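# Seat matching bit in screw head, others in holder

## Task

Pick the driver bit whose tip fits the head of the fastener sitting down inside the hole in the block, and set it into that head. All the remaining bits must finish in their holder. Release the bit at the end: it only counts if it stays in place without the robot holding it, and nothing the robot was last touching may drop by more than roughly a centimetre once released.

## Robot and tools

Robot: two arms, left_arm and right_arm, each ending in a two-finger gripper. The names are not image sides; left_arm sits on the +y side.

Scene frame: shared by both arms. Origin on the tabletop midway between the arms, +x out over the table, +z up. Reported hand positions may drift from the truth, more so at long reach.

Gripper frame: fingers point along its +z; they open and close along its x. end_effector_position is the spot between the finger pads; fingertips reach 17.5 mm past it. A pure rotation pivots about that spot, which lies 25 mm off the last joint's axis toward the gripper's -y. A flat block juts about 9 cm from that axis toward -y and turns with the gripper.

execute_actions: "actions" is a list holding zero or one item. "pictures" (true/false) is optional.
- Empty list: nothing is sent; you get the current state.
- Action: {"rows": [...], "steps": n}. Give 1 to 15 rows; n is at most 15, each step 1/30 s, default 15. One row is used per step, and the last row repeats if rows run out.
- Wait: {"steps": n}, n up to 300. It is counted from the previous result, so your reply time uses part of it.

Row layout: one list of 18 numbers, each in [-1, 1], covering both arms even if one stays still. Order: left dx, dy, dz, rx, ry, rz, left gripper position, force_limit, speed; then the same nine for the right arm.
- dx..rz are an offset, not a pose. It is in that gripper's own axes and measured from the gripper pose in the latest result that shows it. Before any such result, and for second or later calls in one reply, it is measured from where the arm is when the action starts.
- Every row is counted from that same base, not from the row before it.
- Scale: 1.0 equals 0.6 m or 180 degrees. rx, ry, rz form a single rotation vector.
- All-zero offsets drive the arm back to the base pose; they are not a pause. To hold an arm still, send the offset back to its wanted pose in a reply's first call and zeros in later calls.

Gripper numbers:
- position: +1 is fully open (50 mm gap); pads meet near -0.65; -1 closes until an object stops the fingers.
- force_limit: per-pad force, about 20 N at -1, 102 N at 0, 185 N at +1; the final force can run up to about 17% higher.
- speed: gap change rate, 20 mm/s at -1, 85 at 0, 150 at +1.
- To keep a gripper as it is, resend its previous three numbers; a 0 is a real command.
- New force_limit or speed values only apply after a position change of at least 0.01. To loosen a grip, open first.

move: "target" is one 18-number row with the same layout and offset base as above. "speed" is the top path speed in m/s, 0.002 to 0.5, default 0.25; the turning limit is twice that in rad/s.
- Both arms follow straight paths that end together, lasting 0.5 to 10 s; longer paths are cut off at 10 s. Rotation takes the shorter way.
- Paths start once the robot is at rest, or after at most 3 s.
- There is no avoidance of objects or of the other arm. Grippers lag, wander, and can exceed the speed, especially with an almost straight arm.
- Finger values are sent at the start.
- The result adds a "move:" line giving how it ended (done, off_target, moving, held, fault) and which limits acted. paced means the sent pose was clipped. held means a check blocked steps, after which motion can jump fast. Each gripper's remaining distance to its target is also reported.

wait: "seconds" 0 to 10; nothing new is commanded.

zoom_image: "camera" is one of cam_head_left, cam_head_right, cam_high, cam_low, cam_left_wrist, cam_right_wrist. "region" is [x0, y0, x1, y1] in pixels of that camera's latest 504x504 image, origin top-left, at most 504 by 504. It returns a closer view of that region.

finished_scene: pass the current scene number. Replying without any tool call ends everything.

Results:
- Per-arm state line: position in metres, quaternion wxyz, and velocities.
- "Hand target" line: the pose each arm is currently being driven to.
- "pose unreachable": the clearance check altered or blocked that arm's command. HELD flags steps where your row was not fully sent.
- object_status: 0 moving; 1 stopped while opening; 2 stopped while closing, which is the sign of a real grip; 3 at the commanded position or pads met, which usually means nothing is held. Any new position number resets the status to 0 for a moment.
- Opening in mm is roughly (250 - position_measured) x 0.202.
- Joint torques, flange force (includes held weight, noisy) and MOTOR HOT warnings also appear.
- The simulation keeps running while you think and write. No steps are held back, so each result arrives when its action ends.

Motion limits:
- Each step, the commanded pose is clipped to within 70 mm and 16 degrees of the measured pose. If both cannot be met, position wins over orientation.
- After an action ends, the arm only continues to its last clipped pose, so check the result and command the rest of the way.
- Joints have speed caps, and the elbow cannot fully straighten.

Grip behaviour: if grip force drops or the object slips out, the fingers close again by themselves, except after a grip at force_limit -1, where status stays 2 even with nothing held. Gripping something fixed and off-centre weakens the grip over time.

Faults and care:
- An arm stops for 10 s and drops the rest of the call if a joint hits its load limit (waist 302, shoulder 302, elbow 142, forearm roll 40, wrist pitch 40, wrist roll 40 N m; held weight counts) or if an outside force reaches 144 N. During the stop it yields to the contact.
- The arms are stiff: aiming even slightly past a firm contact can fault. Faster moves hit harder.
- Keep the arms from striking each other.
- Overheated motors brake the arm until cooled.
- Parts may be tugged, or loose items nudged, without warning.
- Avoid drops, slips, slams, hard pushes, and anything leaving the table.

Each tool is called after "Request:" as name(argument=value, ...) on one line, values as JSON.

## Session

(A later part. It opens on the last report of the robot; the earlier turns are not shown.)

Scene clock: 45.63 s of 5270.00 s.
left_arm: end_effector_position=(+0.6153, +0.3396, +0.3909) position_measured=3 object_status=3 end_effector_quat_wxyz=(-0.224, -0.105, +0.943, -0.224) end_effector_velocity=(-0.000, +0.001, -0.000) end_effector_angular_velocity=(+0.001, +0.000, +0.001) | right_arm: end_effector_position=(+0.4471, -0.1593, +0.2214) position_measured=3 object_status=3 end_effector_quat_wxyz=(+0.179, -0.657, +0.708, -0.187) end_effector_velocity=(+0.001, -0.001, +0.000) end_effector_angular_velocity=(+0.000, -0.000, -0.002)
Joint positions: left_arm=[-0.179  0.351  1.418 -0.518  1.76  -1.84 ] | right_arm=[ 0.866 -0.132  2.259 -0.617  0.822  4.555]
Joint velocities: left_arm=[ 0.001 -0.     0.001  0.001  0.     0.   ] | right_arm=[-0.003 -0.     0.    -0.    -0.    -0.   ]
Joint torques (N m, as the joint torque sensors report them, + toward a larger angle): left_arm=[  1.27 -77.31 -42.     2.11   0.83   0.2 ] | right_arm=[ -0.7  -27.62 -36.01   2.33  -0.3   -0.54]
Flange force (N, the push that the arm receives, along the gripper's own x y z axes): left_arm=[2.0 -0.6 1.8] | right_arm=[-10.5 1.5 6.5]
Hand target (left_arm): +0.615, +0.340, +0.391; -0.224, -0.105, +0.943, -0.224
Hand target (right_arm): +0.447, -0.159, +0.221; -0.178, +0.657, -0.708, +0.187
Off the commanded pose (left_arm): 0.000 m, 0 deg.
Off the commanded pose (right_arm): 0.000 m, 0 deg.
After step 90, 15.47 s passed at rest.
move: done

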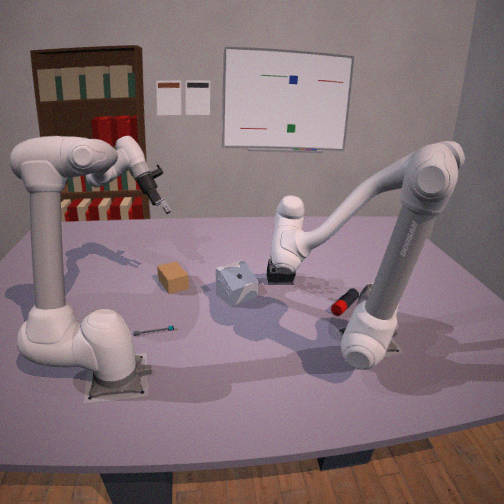

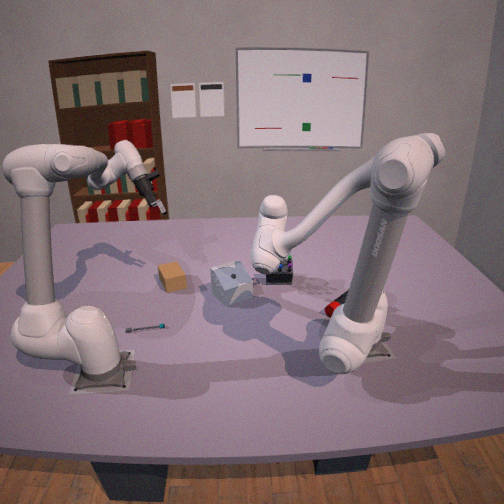

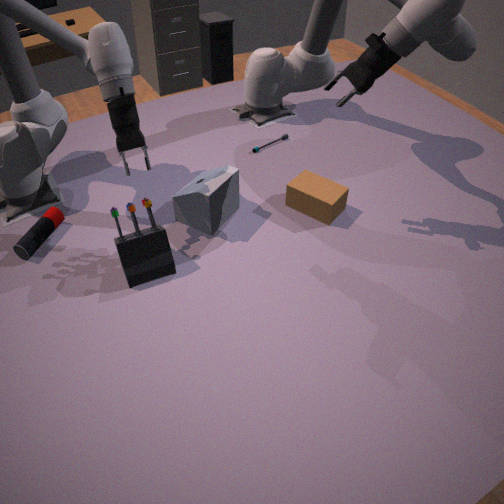

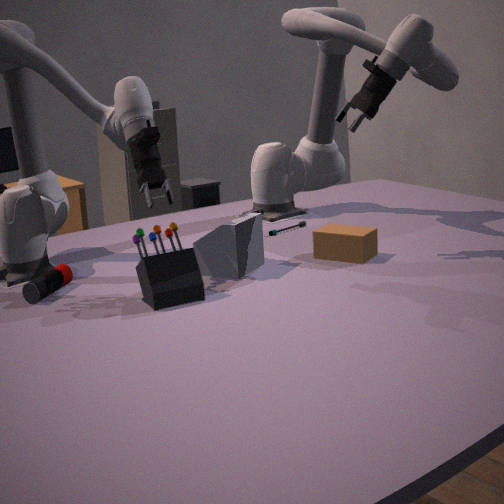

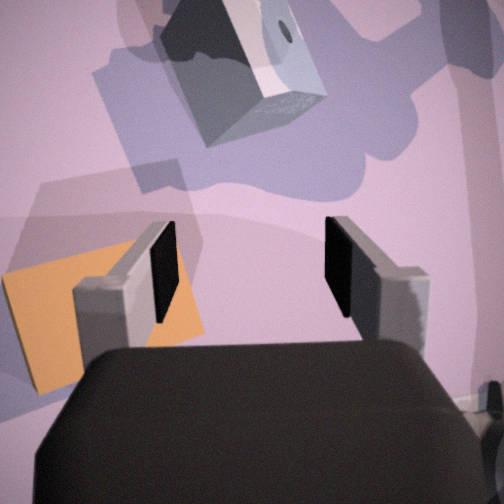

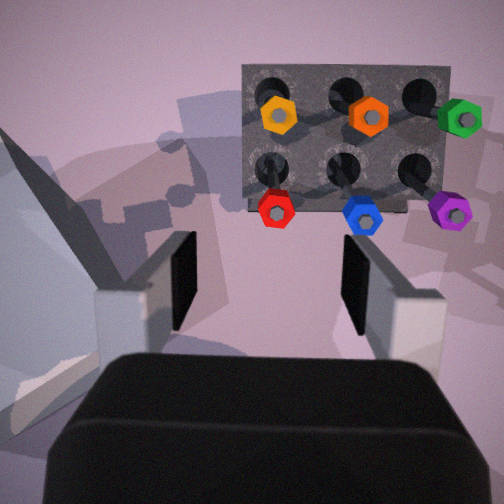

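Request:
move(target=[0,0,0,0,0,0,1,0,0,0,-0.062,0,0,0,0,1,-0.5,-0.5])

Request:
zoom_image(camera="cam_right_wrist", region=[245,130,295,180])

Request:
move(target=[0,0,0,0,0,0,1,0,0,0.073,0,0,0,0,0,1,-0.5,-0.5])

Request:
zoom_image(camera="cam_right_wrist", region=[245,130,295,180])

Request:
move(target=[0,0,0,0,0,0,1,0,0,0.073,0,0,0,0,0,1,-0.5,-0.5])

Request:
zoom_image(camera="cam_right_wrist", region=[245,130,295,180])

Request:
move(target=[0,0,0,0,0,0,1,0,0,0,0.073,0,0,0,0,1,-0.5,-0.5])

Request:
zoom_image(camera="cam_right_wrist", region=[245,130,295,180])

Request:
move(target=[0,0,0,0,0,0,1,0,0,-0.073,0,0,0,0,0,1,-0.5,-0.5])

Request:
zoom_image(camera="cam_right_wrist", region=[245,130,295,180])

Scene clock: 53.73 s of 5270.00 s.
left_arm: end_effector_position=(+0.6153, +0.3396, +0.3909) position_measured=3 object_status=3 end_effector_quat_wxyz=(-0.224, -0.105, +0.943, -0.224) end_effector_velocity=(-0.000, +0.001, +0.000) end_effector_angular_velocity=(-0.001, +0.000, -0.000) | right_arm: end_effector_position=(+0.4792, -0.1618, +0.2399) position_measured=3 object_status=3 end_effector_quat_wxyz=(+0.179, -0.657, +0.708, -0.187) end_effector_velocity=(-0.000, +0.000, +0.000) end_effector_angular_velocity=(+0.001, +0.001, -0.000)
Joint positions: left_arm=[-0.179  0.351  1.418 -0.518  1.76  -1.84 ] | right_arm=[ 0.798 -0.125  2.214 -0.587  0.82   4.46 ]
Joint velocities: left_arm=[ 0.001 -0.     0.    -0.     0.001  0.001] | right_arm=[ 0.     0.    -0.001  0.001  0.    -0.   ]
Joint torques (N m, as the joint torque sensors report them, + toward a larger angle): left_arm=[  0.39 -78.63 -42.61   2.02   0.74   0.08] | right_arm=[  1.08 -26.5  -38.09   2.34  -0.38  -0.58]
Flange force (N, the push that the arm receives, along the gripper's own x y z axes): left_arm=[0.5 0.8 1.6] | right_arm=[-2.3 -0.2 4.4]
Hand target (left_arm): +0.615, +0.340, +0.391; -0.224, -0.105, +0.943, -0.224
Hand target (right_arm): +0.479, -0.162, +0.240; -0.179, +0.657, -0.708, +0.187
Off the commanded pose (left_arm): 0.000 m, 0 deg.
Off the commanded pose (right_arm): 0.000 m, 0 deg.
After step 90, 4.40 s passed at rest.
move: done

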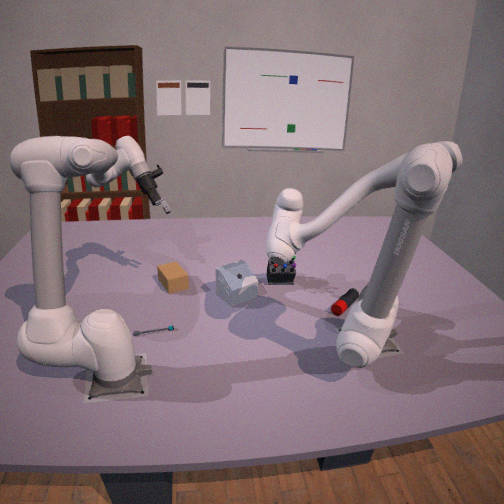

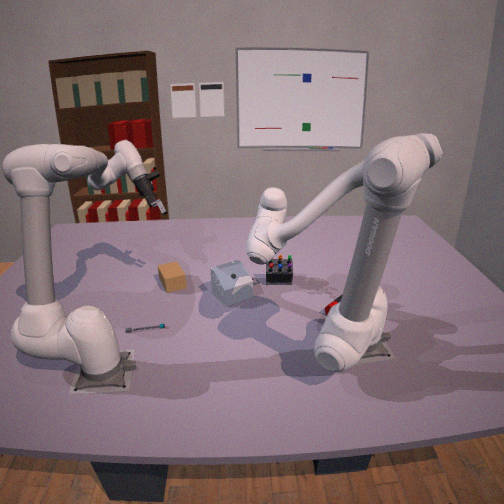

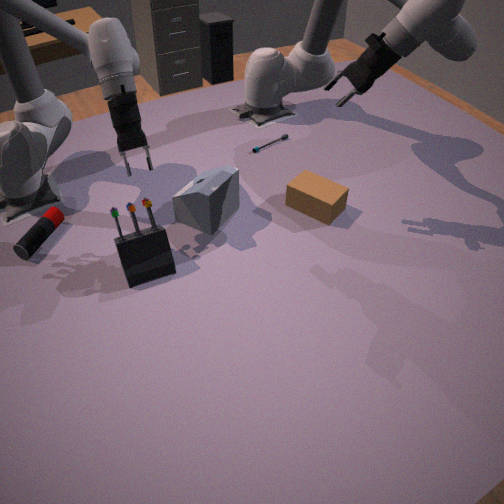

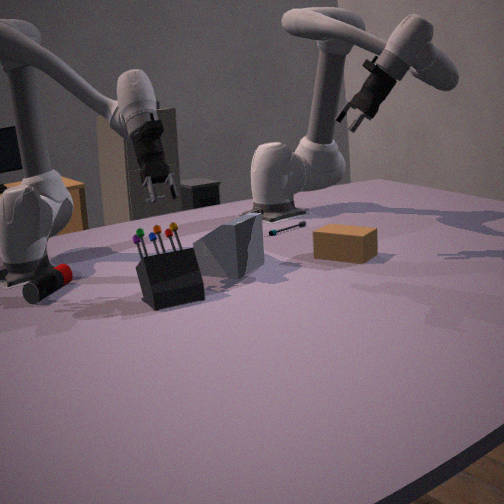

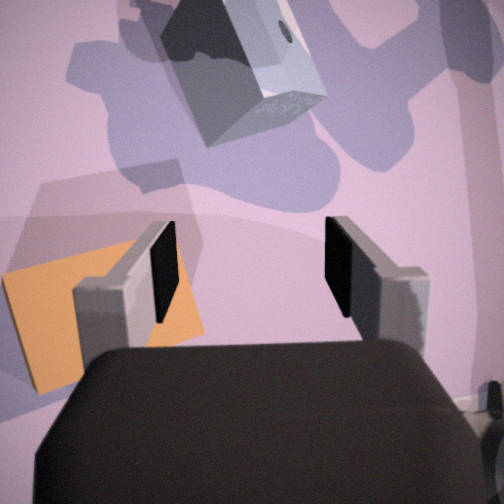

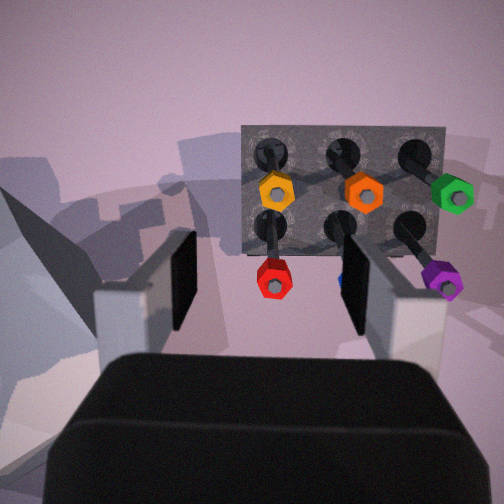

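Region (245, 130, 295, 180) of cam_right_wrist's 504x504 image, scaled by 10.080, with more detail than that image has.

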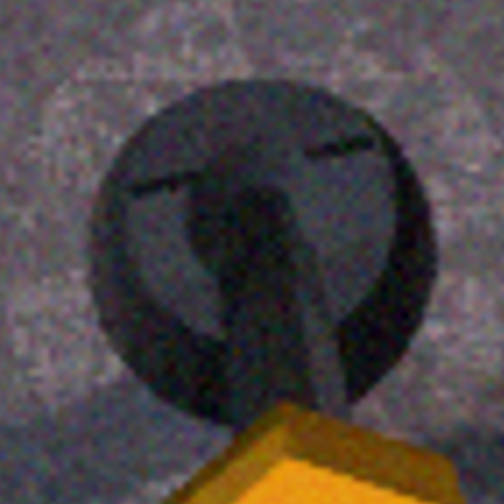

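Scene clock: 54.43 s of 5270.00 s.
left_arm: end_effector_position=(+0.6153, +0.3396, +0.3909) position_measured=3 object_status=3 end_effector_quat_wxyz=(-0.224, -0.105, +0.943, -0.224) end_effector_velocity=(+0.000, -0.001, +0.000) end_effector_angular_velocity=(-0.000, -0.000, +0.001) | right_arm: end_effector_position=(+0.4760, -0.2054, +0.2396) position_measured=3 object_status=3 end_effector_quat_wxyz=(+0.179, -0.657, +0.708, -0.187) end_effector_velocity=(-0.000, -0.001, -0.000) end_effector_angular_velocity=(-0.002, -0.000, +0.000)
Joint positions: left_arm=[-0.179  0.351  1.418 -0.518  1.76  -1.84 ] | right_arm=[ 0.731 -0.192  2.268 -0.567  0.798  4.383]
Joint velocities: left_arm=[-0.     0.    -0.001 -0.001 -0.    -0.001] | right_arm=[-0.001 -0.     0.001 -0.001  0.    -0.001]
Joint torques (N m, as the joint torque sensors report them, + toward a larger angle): left_arm=[  1.8  -76.15 -42.68   1.63   0.94   0.05] | right_arm=[ -0.78 -20.74 -38.55   2.13  -0.74  -0.46]
Flange force (N, the push that the arm receives, along the gripper's own x y z axes): left_arm=[4.5 0.1 3.9] | right_arm=[-6.3 2.2 3.3]
Hand target (left_arm): +0.615, +0.340, +0.391; -0.224, -0.105, +0.943, -0.224
Hand target (right_arm): +0.476, -0.205, +0.240; -0.179, +0.657, -0.708, +0.187
Off the commanded pose (left_arm): 0.000 m, 0 deg.
Off the commanded pose (right_arm): 0.000 m, 0 deg.
move: done

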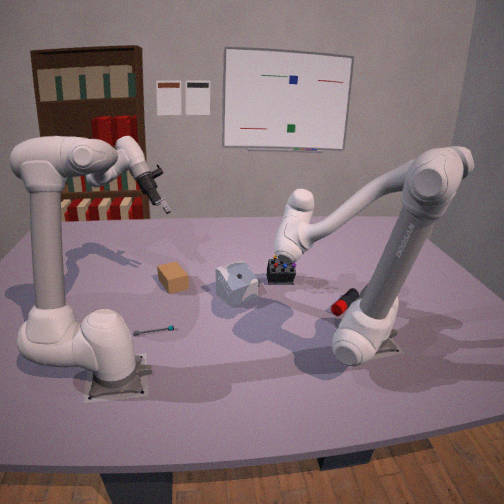

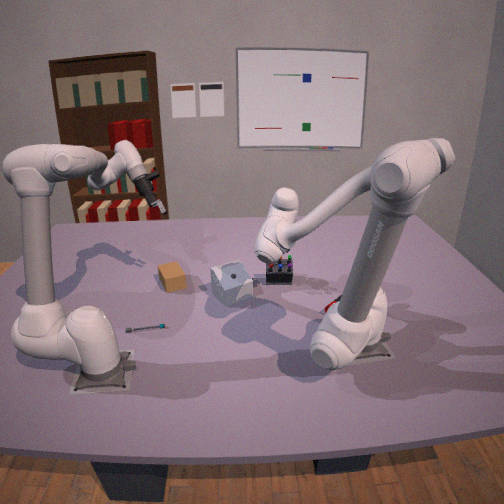

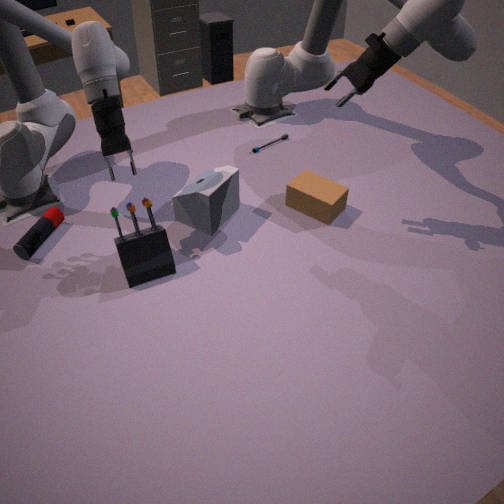

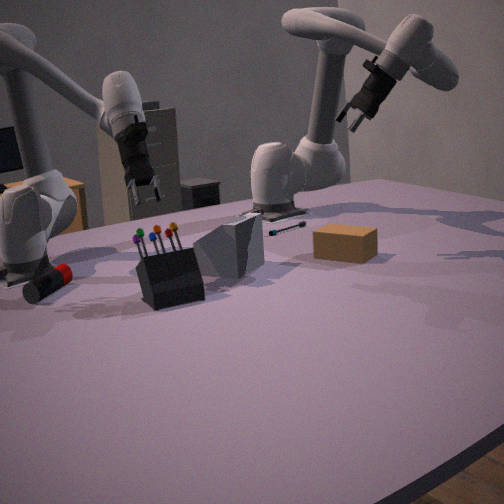

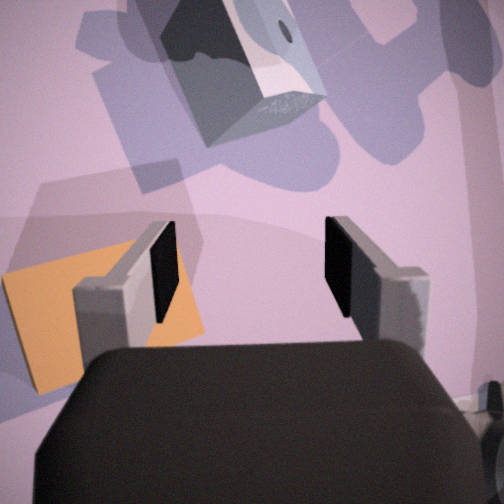

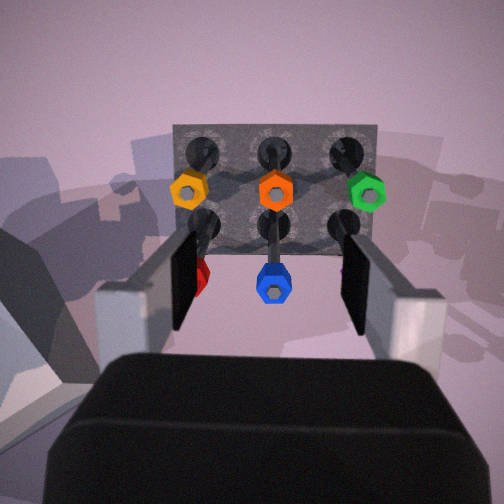

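Region (245, 130, 295, 180) of cam_right_wrist's 504x504 image, scaled by 10.080, with more detail than that image has.

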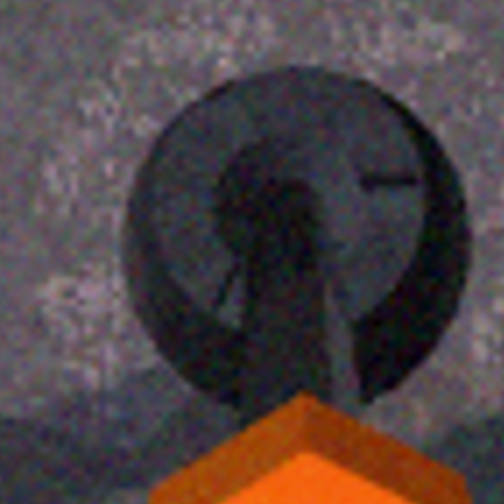

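Scene clock: 55.13 s of 5270.00 s.
left_arm: end_effector_position=(+0.6153, +0.3396, +0.3909) position_measured=3 object_status=3 end_effector_quat_wxyz=(-0.224, -0.105, +0.943, -0.224) end_effector_velocity=(+0.001, -0.000, +0.001) end_effector_angular_velocity=(+0.001, -0.003, -0.001) | right_arm: end_effector_position=(+0.4728, -0.2490, +0.2392) position_measured=3 object_status=3 end_effector_quat_wxyz=(+0.179, -0.657, +0.708, -0.187) end_effector_velocity=(+0.001, +0.000, +0.001) end_effector_angular_velocity=(+0.001, -0.001, +0.000)
Joint positions: left_arm=[-0.179  0.351  1.418 -0.518  1.76  -1.84 ] | right_arm=[ 0.649 -0.259  2.317 -0.535  0.776  4.283]
Joint velocities: left_arm=[-0.     0.001 -0.003  0.001 -0.     0.   ] | right_arm=[-0.001 -0.001 -0.001 -0.    -0.    -0.001]
Joint torques (N m, as the joint torque sensors report them, + toward a larger angle): left_arm=[  0.44 -75.91 -41.74   1.99   0.99   0.09] | right_arm=[  0.42 -13.07 -39.68   2.75  -0.67  -0.49]
Flange force (N, the push that the arm receives, along the gripper's own x y z axes): left_arm=[3.3 0.0 1.5] | right_arm=[-2.1 1.4 4.0]
Hand target (left_arm): +0.615, +0.340, +0.391; -0.224, -0.105, +0.943, -0.224
Hand target (right_arm): +0.473, -0.249, +0.239; -0.179, +0.657, -0.708, +0.187
Off the commanded pose (left_arm): 0.000 m, 0 deg.
Off the commanded pose (right_arm): 0.000 m, 0 deg.
move: done

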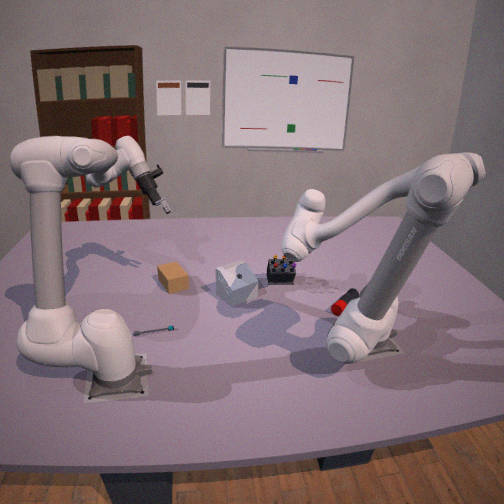

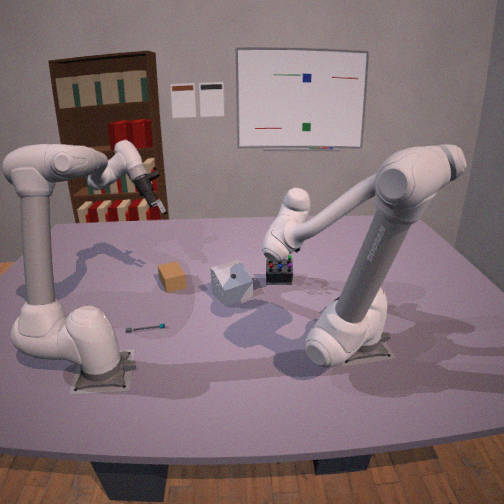

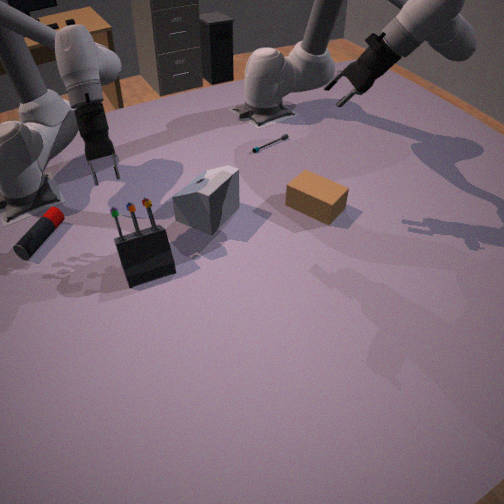

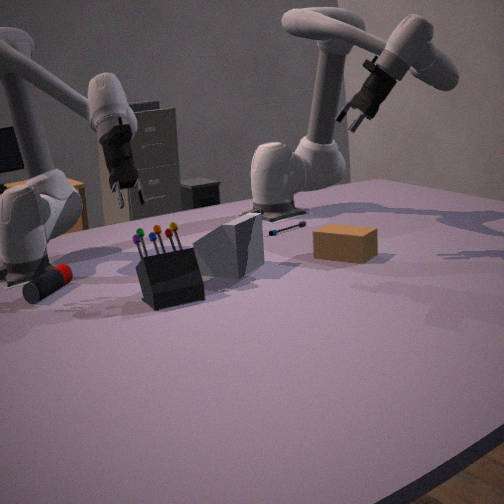

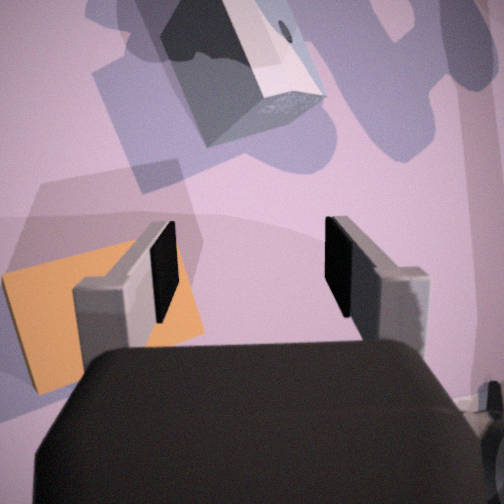

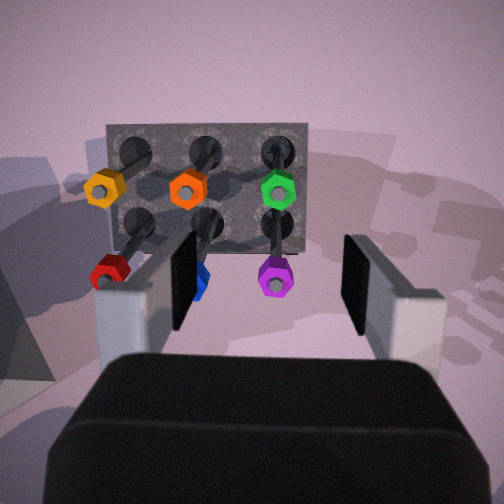

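Region (245, 130, 295, 180) of cam_right_wrist's 504x504 image, scaled by 10.080, with more detail than that image has.

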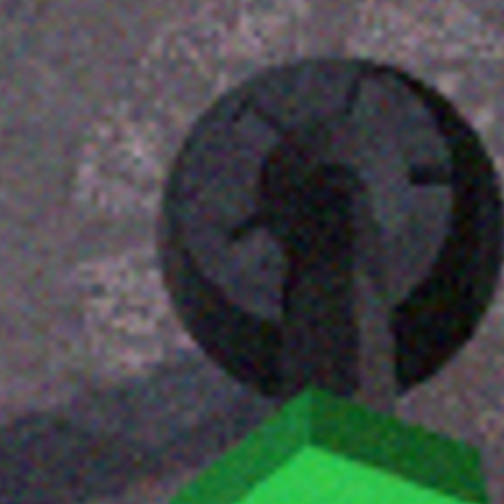

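Scene clock: 55.83 s of 5270.00 s.
left_arm: end_effector_position=(+0.6153, +0.3396, +0.3909) position_measured=3 object_status=3 end_effector_quat_wxyz=(-0.224, -0.105, +0.943, -0.224) end_effector_velocity=(-0.000, -0.000, +0.000) end_effector_angular_velocity=(+0.001, +0.000, -0.000) | right_arm: end_effector_position=(+0.4350, -0.2461, +0.2174) position_measured=3 object_status=3 end_effector_quat_wxyz=(+0.179, -0.657, +0.708, -0.187) end_effector_velocity=(+0.000, +0.001, +0.001) end_effector_angular_velocity=(+0.001, -0.001, +0.001)
Joint positions: left_arm=[-0.179  0.351  1.418 -0.518  1.76  -1.84 ] | right_arm=[ 0.738 -0.278  2.374 -0.579  0.785  4.406]
Joint velocities: left_arm=[-0.001 -0.001  0.     0.001  0.    -0.001] | right_arm=[ 0.001 -0.    -0.001 -0.001 -0.     0.001]
Joint torques (N m, as the joint torque sensors report them, + toward a larger angle): left_arm=[ -0.02 -77.71 -42.42   1.93   1.05   0.04] | right_arm=[ -0.65 -10.59 -37.72   2.51  -0.62  -0.57]
Flange force (N, the push that the arm receives, along the gripper's own x y z axes): left_arm=[2.2 1.5 1.8] | right_arm=[-6.3 3.0 2.5]
Hand target (left_arm): +0.615, +0.340, +0.391; -0.224, -0.105, +0.943, -0.224
Hand target (right_arm): +0.435, -0.246, +0.217; -0.179, +0.657, -0.708, +0.187
Off the commanded pose (left_arm): 0.000 m, 0 deg.
Off the commanded pose (right_arm): 0.000 m, 0 deg.
move: done

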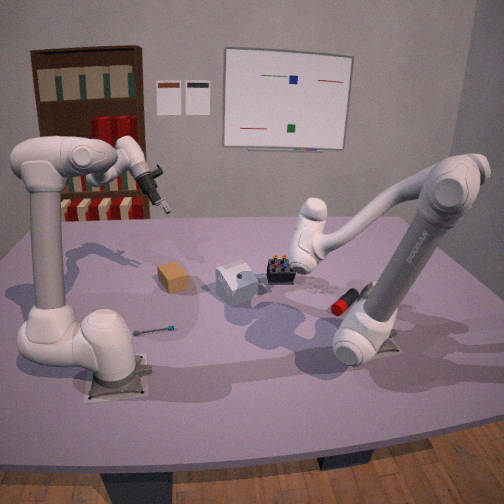

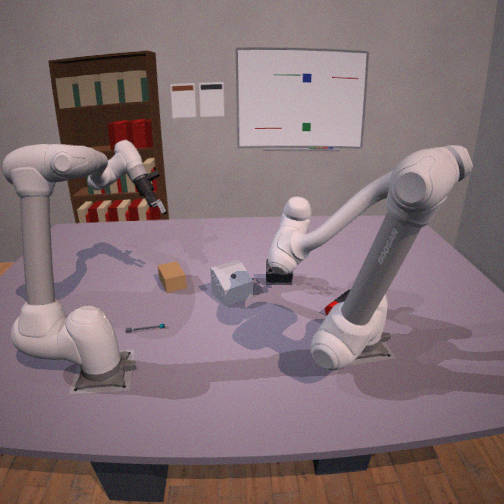

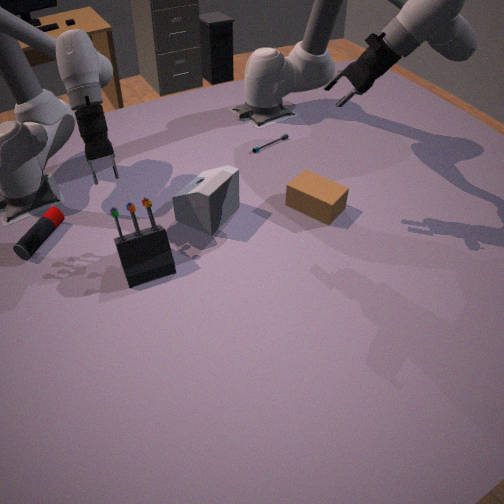

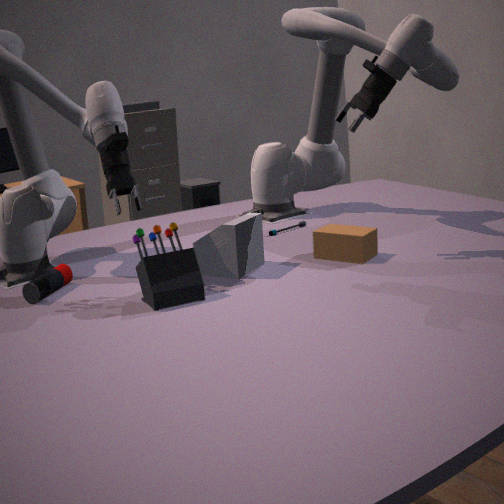

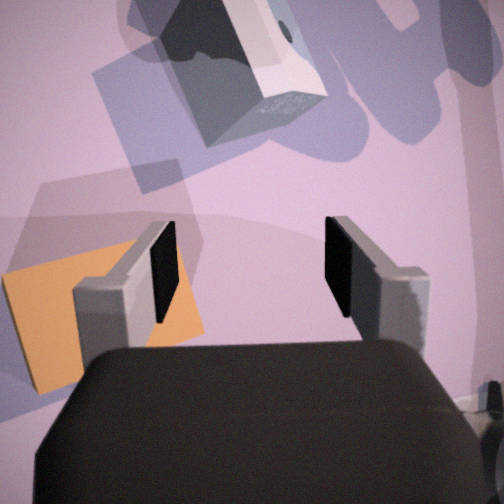

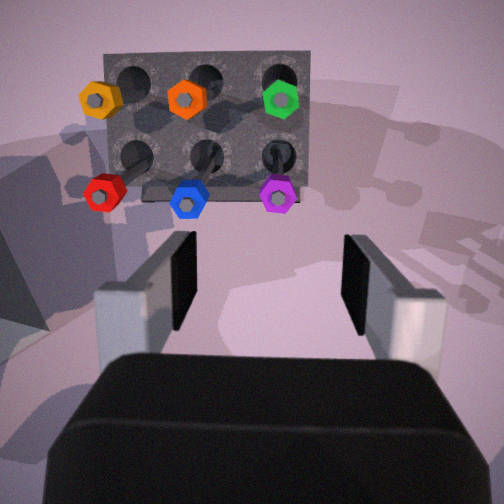

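Region (245, 130, 295, 180) of cam_right_wrist's 504x504 image, scaled by 10.080, with more detail than that image has.

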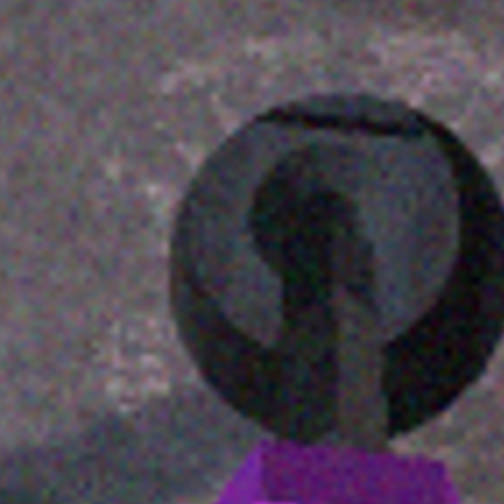

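Scene clock: 56.53 s of 5270.00 s.
left_arm: end_effector_position=(+0.6153, +0.3396, +0.3909) position_measured=3 object_status=3 end_effector_quat_wxyz=(-0.224, -0.105, +0.943, -0.224) end_effector_velocity=(-0.000, +0.001, -0.000) end_effector_angular_velocity=(-0.000, +0.000, +0.001) | right_arm: end_effector_position=(+0.4382, -0.2025, +0.2177) position_measured=3 object_status=3 end_effector_quat_wxyz=(+0.179, -0.657, +0.708, -0.187) end_effector_velocity=(-0.000, +0.000, +0.000) end_effector_angular_velocity=(+0.000, +0.000, +0.000)
Joint positions: left_arm=[-0.179  0.351  1.418 -0.518  1.76  -1.84 ] | right_arm=[ 0.816 -0.204  2.323 -0.606  0.804  4.5  ]
Joint velocities: left_arm=[ 0.001 -0.     0.001 -0.    -0.    -0.   ] | right_arm=[ 0.001  0.    -0.     0.    -0.    -0.   ]
Joint torques (N m, as the joint torque sensors report them, + toward a larger angle): left_arm=[  1.73 -78.15 -43.86   1.89   1.16   0.04] | right_arm=[  0.42 -18.87 -37.02   2.44  -0.61  -0.57]
Flange force (N, the push that the arm receives, along the gripper's own x y z axes): left_arm=[3.3 1.1 5.6] | right_arm=[-6.1 0.6 5.5]
Hand target (left_arm): +0.615, +0.340, +0.391; -0.224, -0.105, +0.943, -0.224
Hand target (right_arm): +0.438, -0.203, +0.218; -0.179, +0.657, -0.708, +0.187
Off the commanded pose (left_arm): 0.000 m, 0 deg.
Off the commanded pose (right_arm): 0.000 m, 0 deg.
move: done

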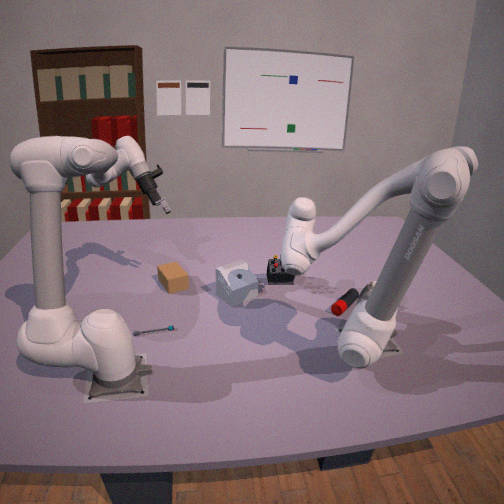

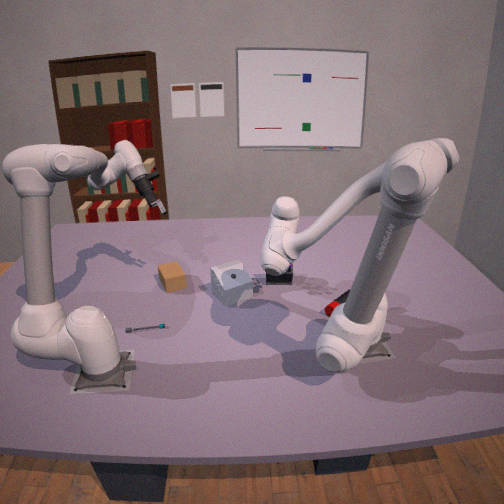

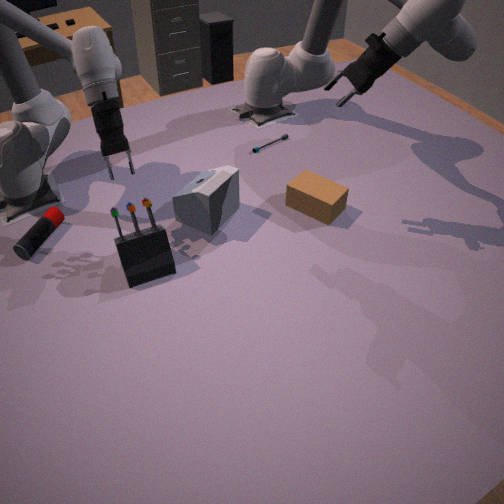

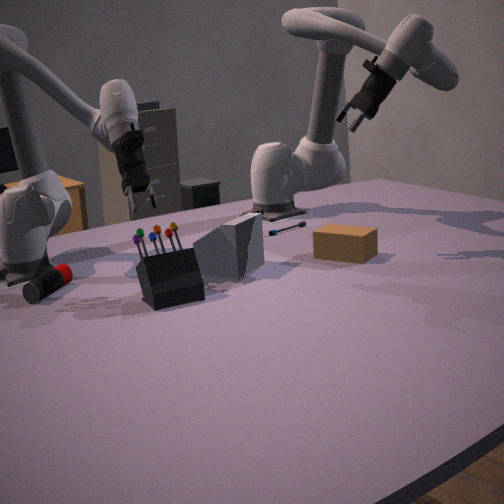

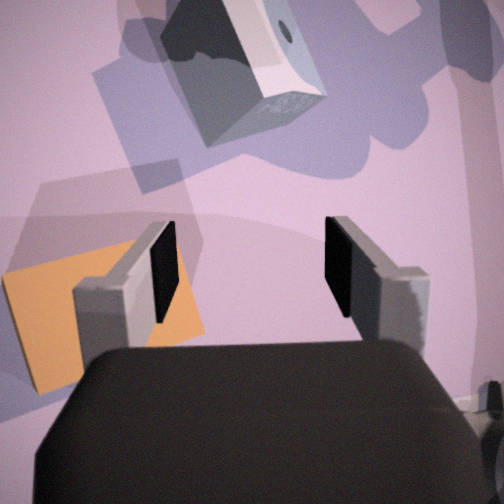

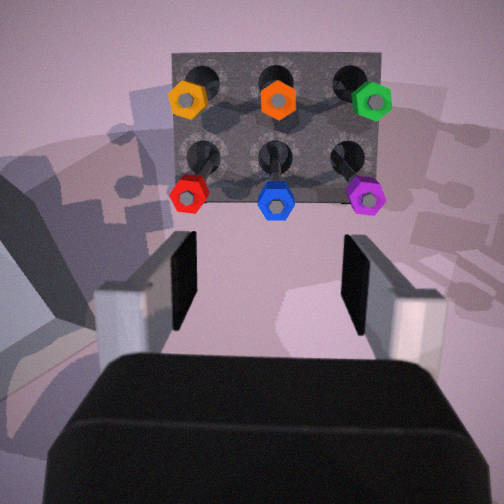

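Region (245, 130, 295, 180) of cam_right_wrist's 504x504 image, scaled by 10.080, with more detail than that image has.

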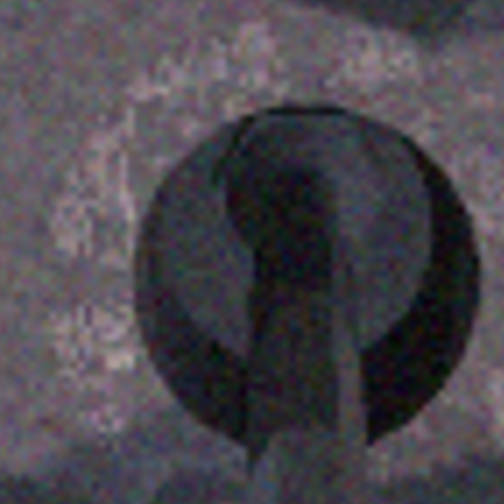

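Request:
execute_actions(actions=[])

Scene clock: 63.40 s of 5270.00 s.
left_arm: end_effector_position=(+0.6153, +0.3396, +0.3909) position_measured=3 object_status=3 end_effector_quat_wxyz=(-0.224, -0.105, +0.943, -0.224) end_effector_velocity=(+0.000, +0.000, -0.001) end_effector_angular_velocity=(+0.000, +0.002, +0.001) | right_arm: end_effector_position=(+0.4382, -0.2025, +0.2177) position_measured=3 object_status=3 end_effector_quat_wxyz=(+0.179, -0.657, +0.708, -0.187) end_effector_velocity=(+0.000, +0.000, +0.000) end_effector_angular_velocity=(+0.001, +0.001, -0.002)
Joint positions: left_arm=[-0.179  0.351  1.418 -0.518  1.76  -1.84 ] | right_arm=[ 0.816 -0.204  2.323 -0.606  0.804  4.5  ]
Joint velocities: left_arm=[ 0.001  0.002 -0.     0.     0.001 -0.001] | right_arm=[-0.001  0.    -0.001  0.001 -0.    -0.   ]
Joint torques (N m, as the joint torque sensors report them, + toward a larger angle): left_arm=[  0.63 -78.38 -43.66   2.21   1.03   0.21] | right_arm=[  0.48 -18.99 -37.97   1.97  -0.35  -0.47]
Flange force (N, the push that the arm receives, along the gripper's own x y z axes): left_arm=[1.8 1.7 4.2] | right_arm=[-4.8 0.5 6.8]
Hand target (left_arm): +0.615, +0.340, +0.391; -0.224, -0.105, +0.943, -0.224
Hand target (right_arm): +0.438, -0.203, +0.218; -0.179, +0.657, -0.708, +0.187
Off the commanded pose (left_arm): 0.000 m, 0 deg.
Off the commanded pose (right_arm): 0.000 m, 0 deg.
Steps of this call (steps 1 to 90: nothing new was sent; then 3.87 s passed at rest). Readings (end_effector_position | what the end effector reports):
1: left_arm (+0.6153, +0.3396, +0.3909) | right_arm (+0.4382, -0.2025, +0.2177) | left_arm position_measured=3 object_status=3 | right_arm position_measured=3 object_status=3
2: left_arm (+0.6153, +0.3396, +0.3909) | right_arm (+0.4382, -0.2025, +0.2177) | left_arm position_measured=3 object_status=3 | right_arm position_measured=3 object_status=3
4: left_arm (+0.6153, +0.3396, +0.3909) | right_arm (+0.4382, -0.2025, +0.2177) | left_arm position_measured=3 object_status=3 | right_arm position_measured=3 object_status=3
8: left_arm (+0.6153, +0.3396, +0.3909) | right_arm (+0.4382, -0.2025, +0.2177) | left_arm position_measured=3 object_status=3 | right_arm position_measured=3 object_status=3
90: the state above

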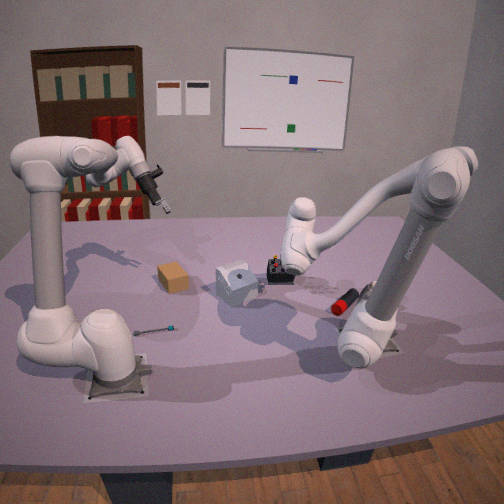

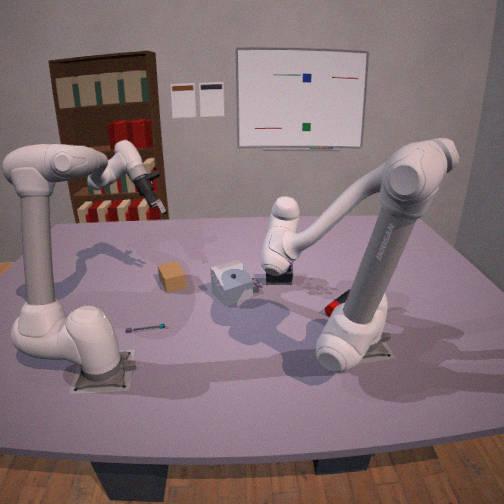

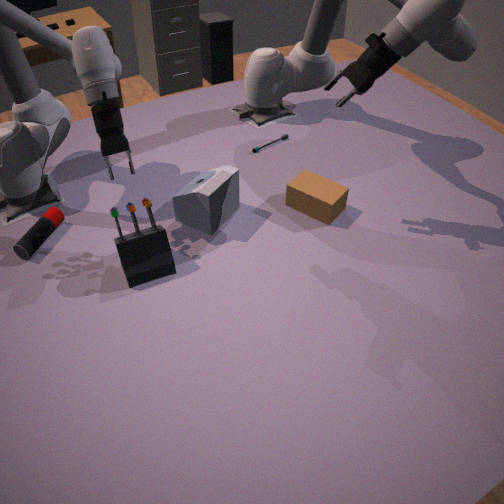

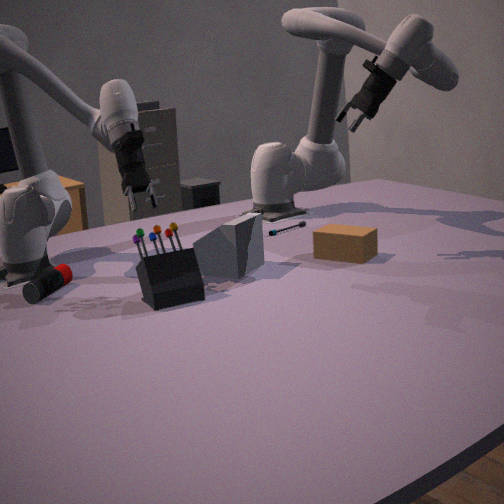

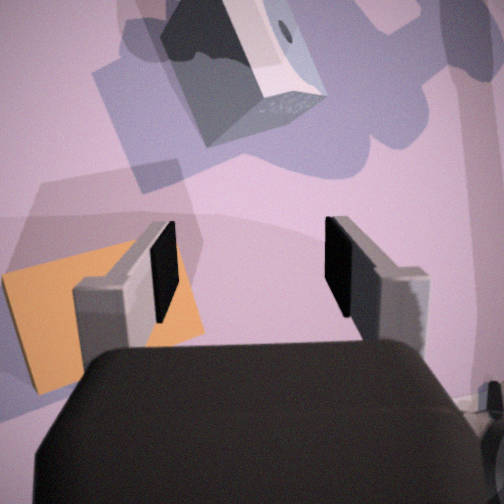

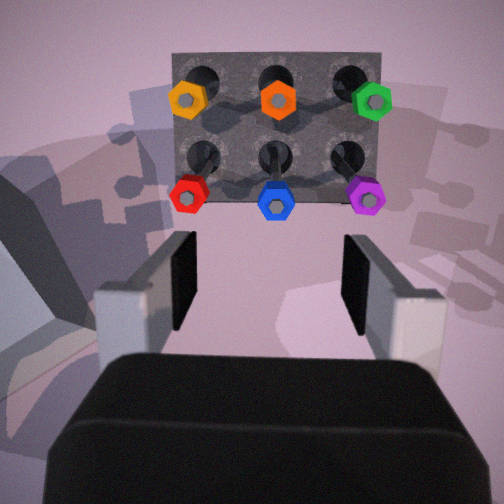

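Request:
move(target=[0,0,0,0,0,0,1,0,0,-0.07,0.002,0.086,0.078,0,0,0.34,-0.5,-0.5], speed=0.15)

Scene clock: 67.93 s of 5270.00 s.
left_arm: end_effector_position=(+0.6153, +0.3396, +0.3909) position_measured=3 object_status=3 end_effector_quat_wxyz=(-0.224, -0.105, +0.943, -0.224) end_effector_velocity=(-0.000, -0.000, -0.000) end_effector_angular_velocity=(-0.001, +0.000, -0.001) | right_arm: end_effector_position=(+0.4659, -0.1623, +0.1728) position_measured=101 object_status=3 end_effector_quat_wxyz=(+0.257, -0.631, +0.680, -0.272) end_effector_velocity=(-0.000, -0.000, -0.001) end_effector_angular_velocity=(-0.000, +0.001, -0.001)
Joint positions: left_arm=[-0.179  0.351  1.418 -0.518  1.76  -1.84 ] | right_arm=[ 0.948 -0.024  2.388 -1.143  0.749  5.124]
Joint velocities: left_arm=[-0.    -0.     0.001 -0.    -0.     0.001] | right_arm=[-0.     0.001  0.     0.001  0.     0.001]
Joint torques (N m, as the joint torque sensors report them, + toward a larger angle): left_arm=[  0.27 -76.54 -42.97   2.1    0.98  -0.04] | right_arm=[ -0.47 -28.78 -28.6    0.27   0.65  -0.44]
Flange force (N, the push that the arm receives, along the gripper's own x y z axes): left_arm=[4.1 2.3 3.8] | right_arm=[-5.2 4.2 5.1]
Hand target (left_arm): +0.615, +0.340, +0.391; -0.224, -0.105, +0.943, -0.224
Hand target (right_arm): +0.466, -0.162, +0.173; -0.257, +0.631, -0.680, +0.272
Off the commanded pose (left_arm): 0.000 m, 0 deg.
Off the commanded pose (right_arm): 0.000 m, 0 deg.
After step 90, 0.40 s passed at rest.
move: done

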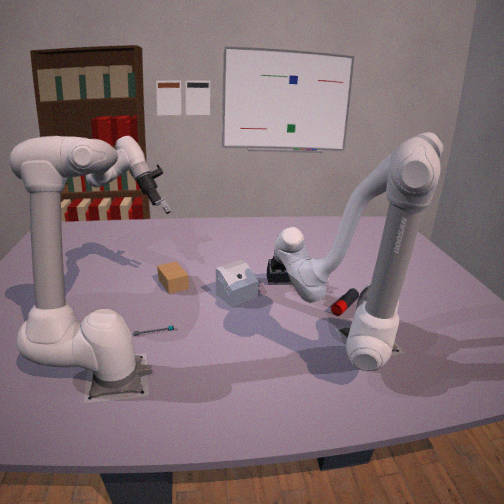

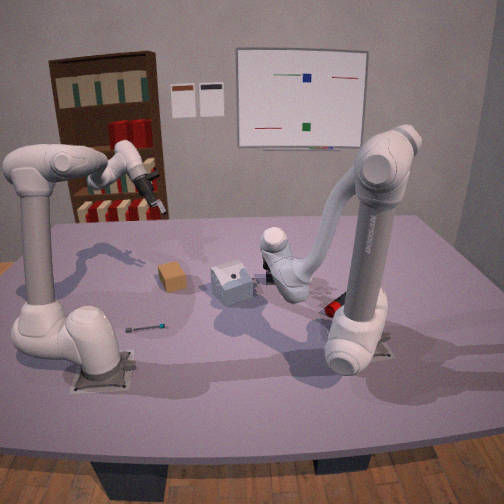

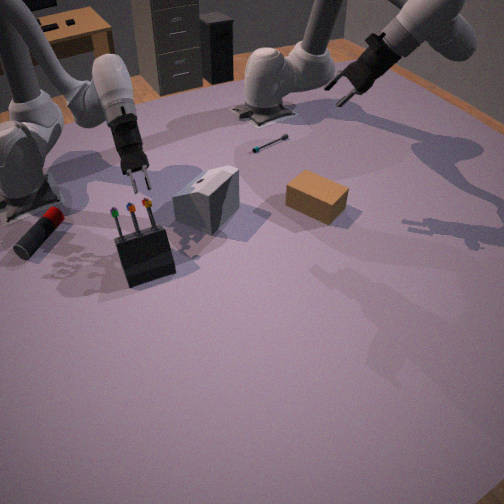

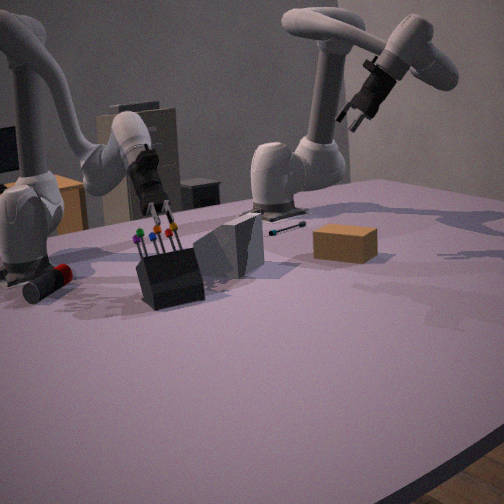

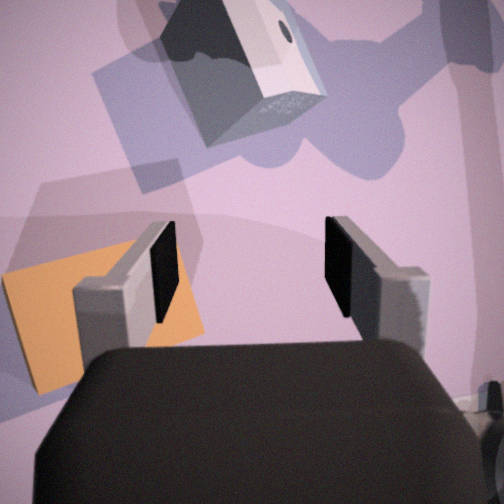

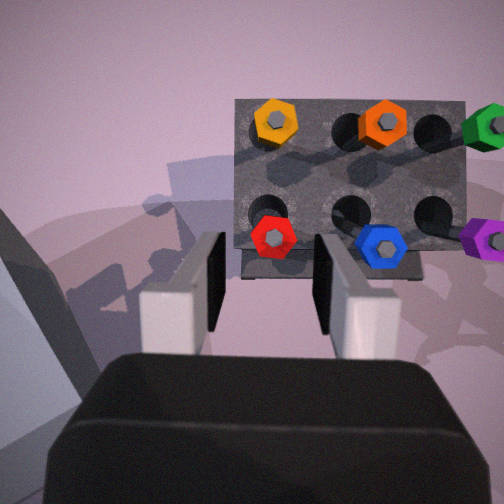

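Request:
zoom_image(camera="cam_right_wrist", region=[220,180,330,290])

Region (220, 180, 330, 290) of cam_right_wrist's 504x504 image, scaled by 4.582, with more detail than that image has.

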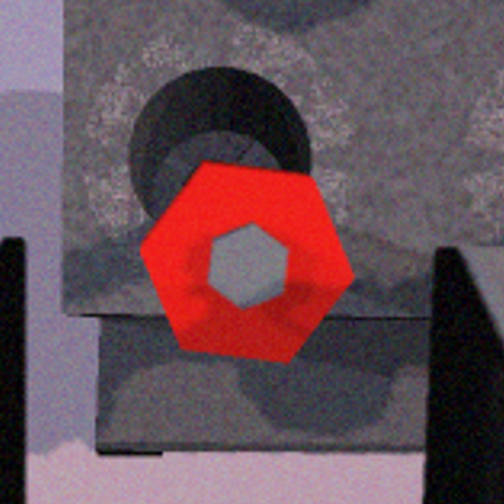

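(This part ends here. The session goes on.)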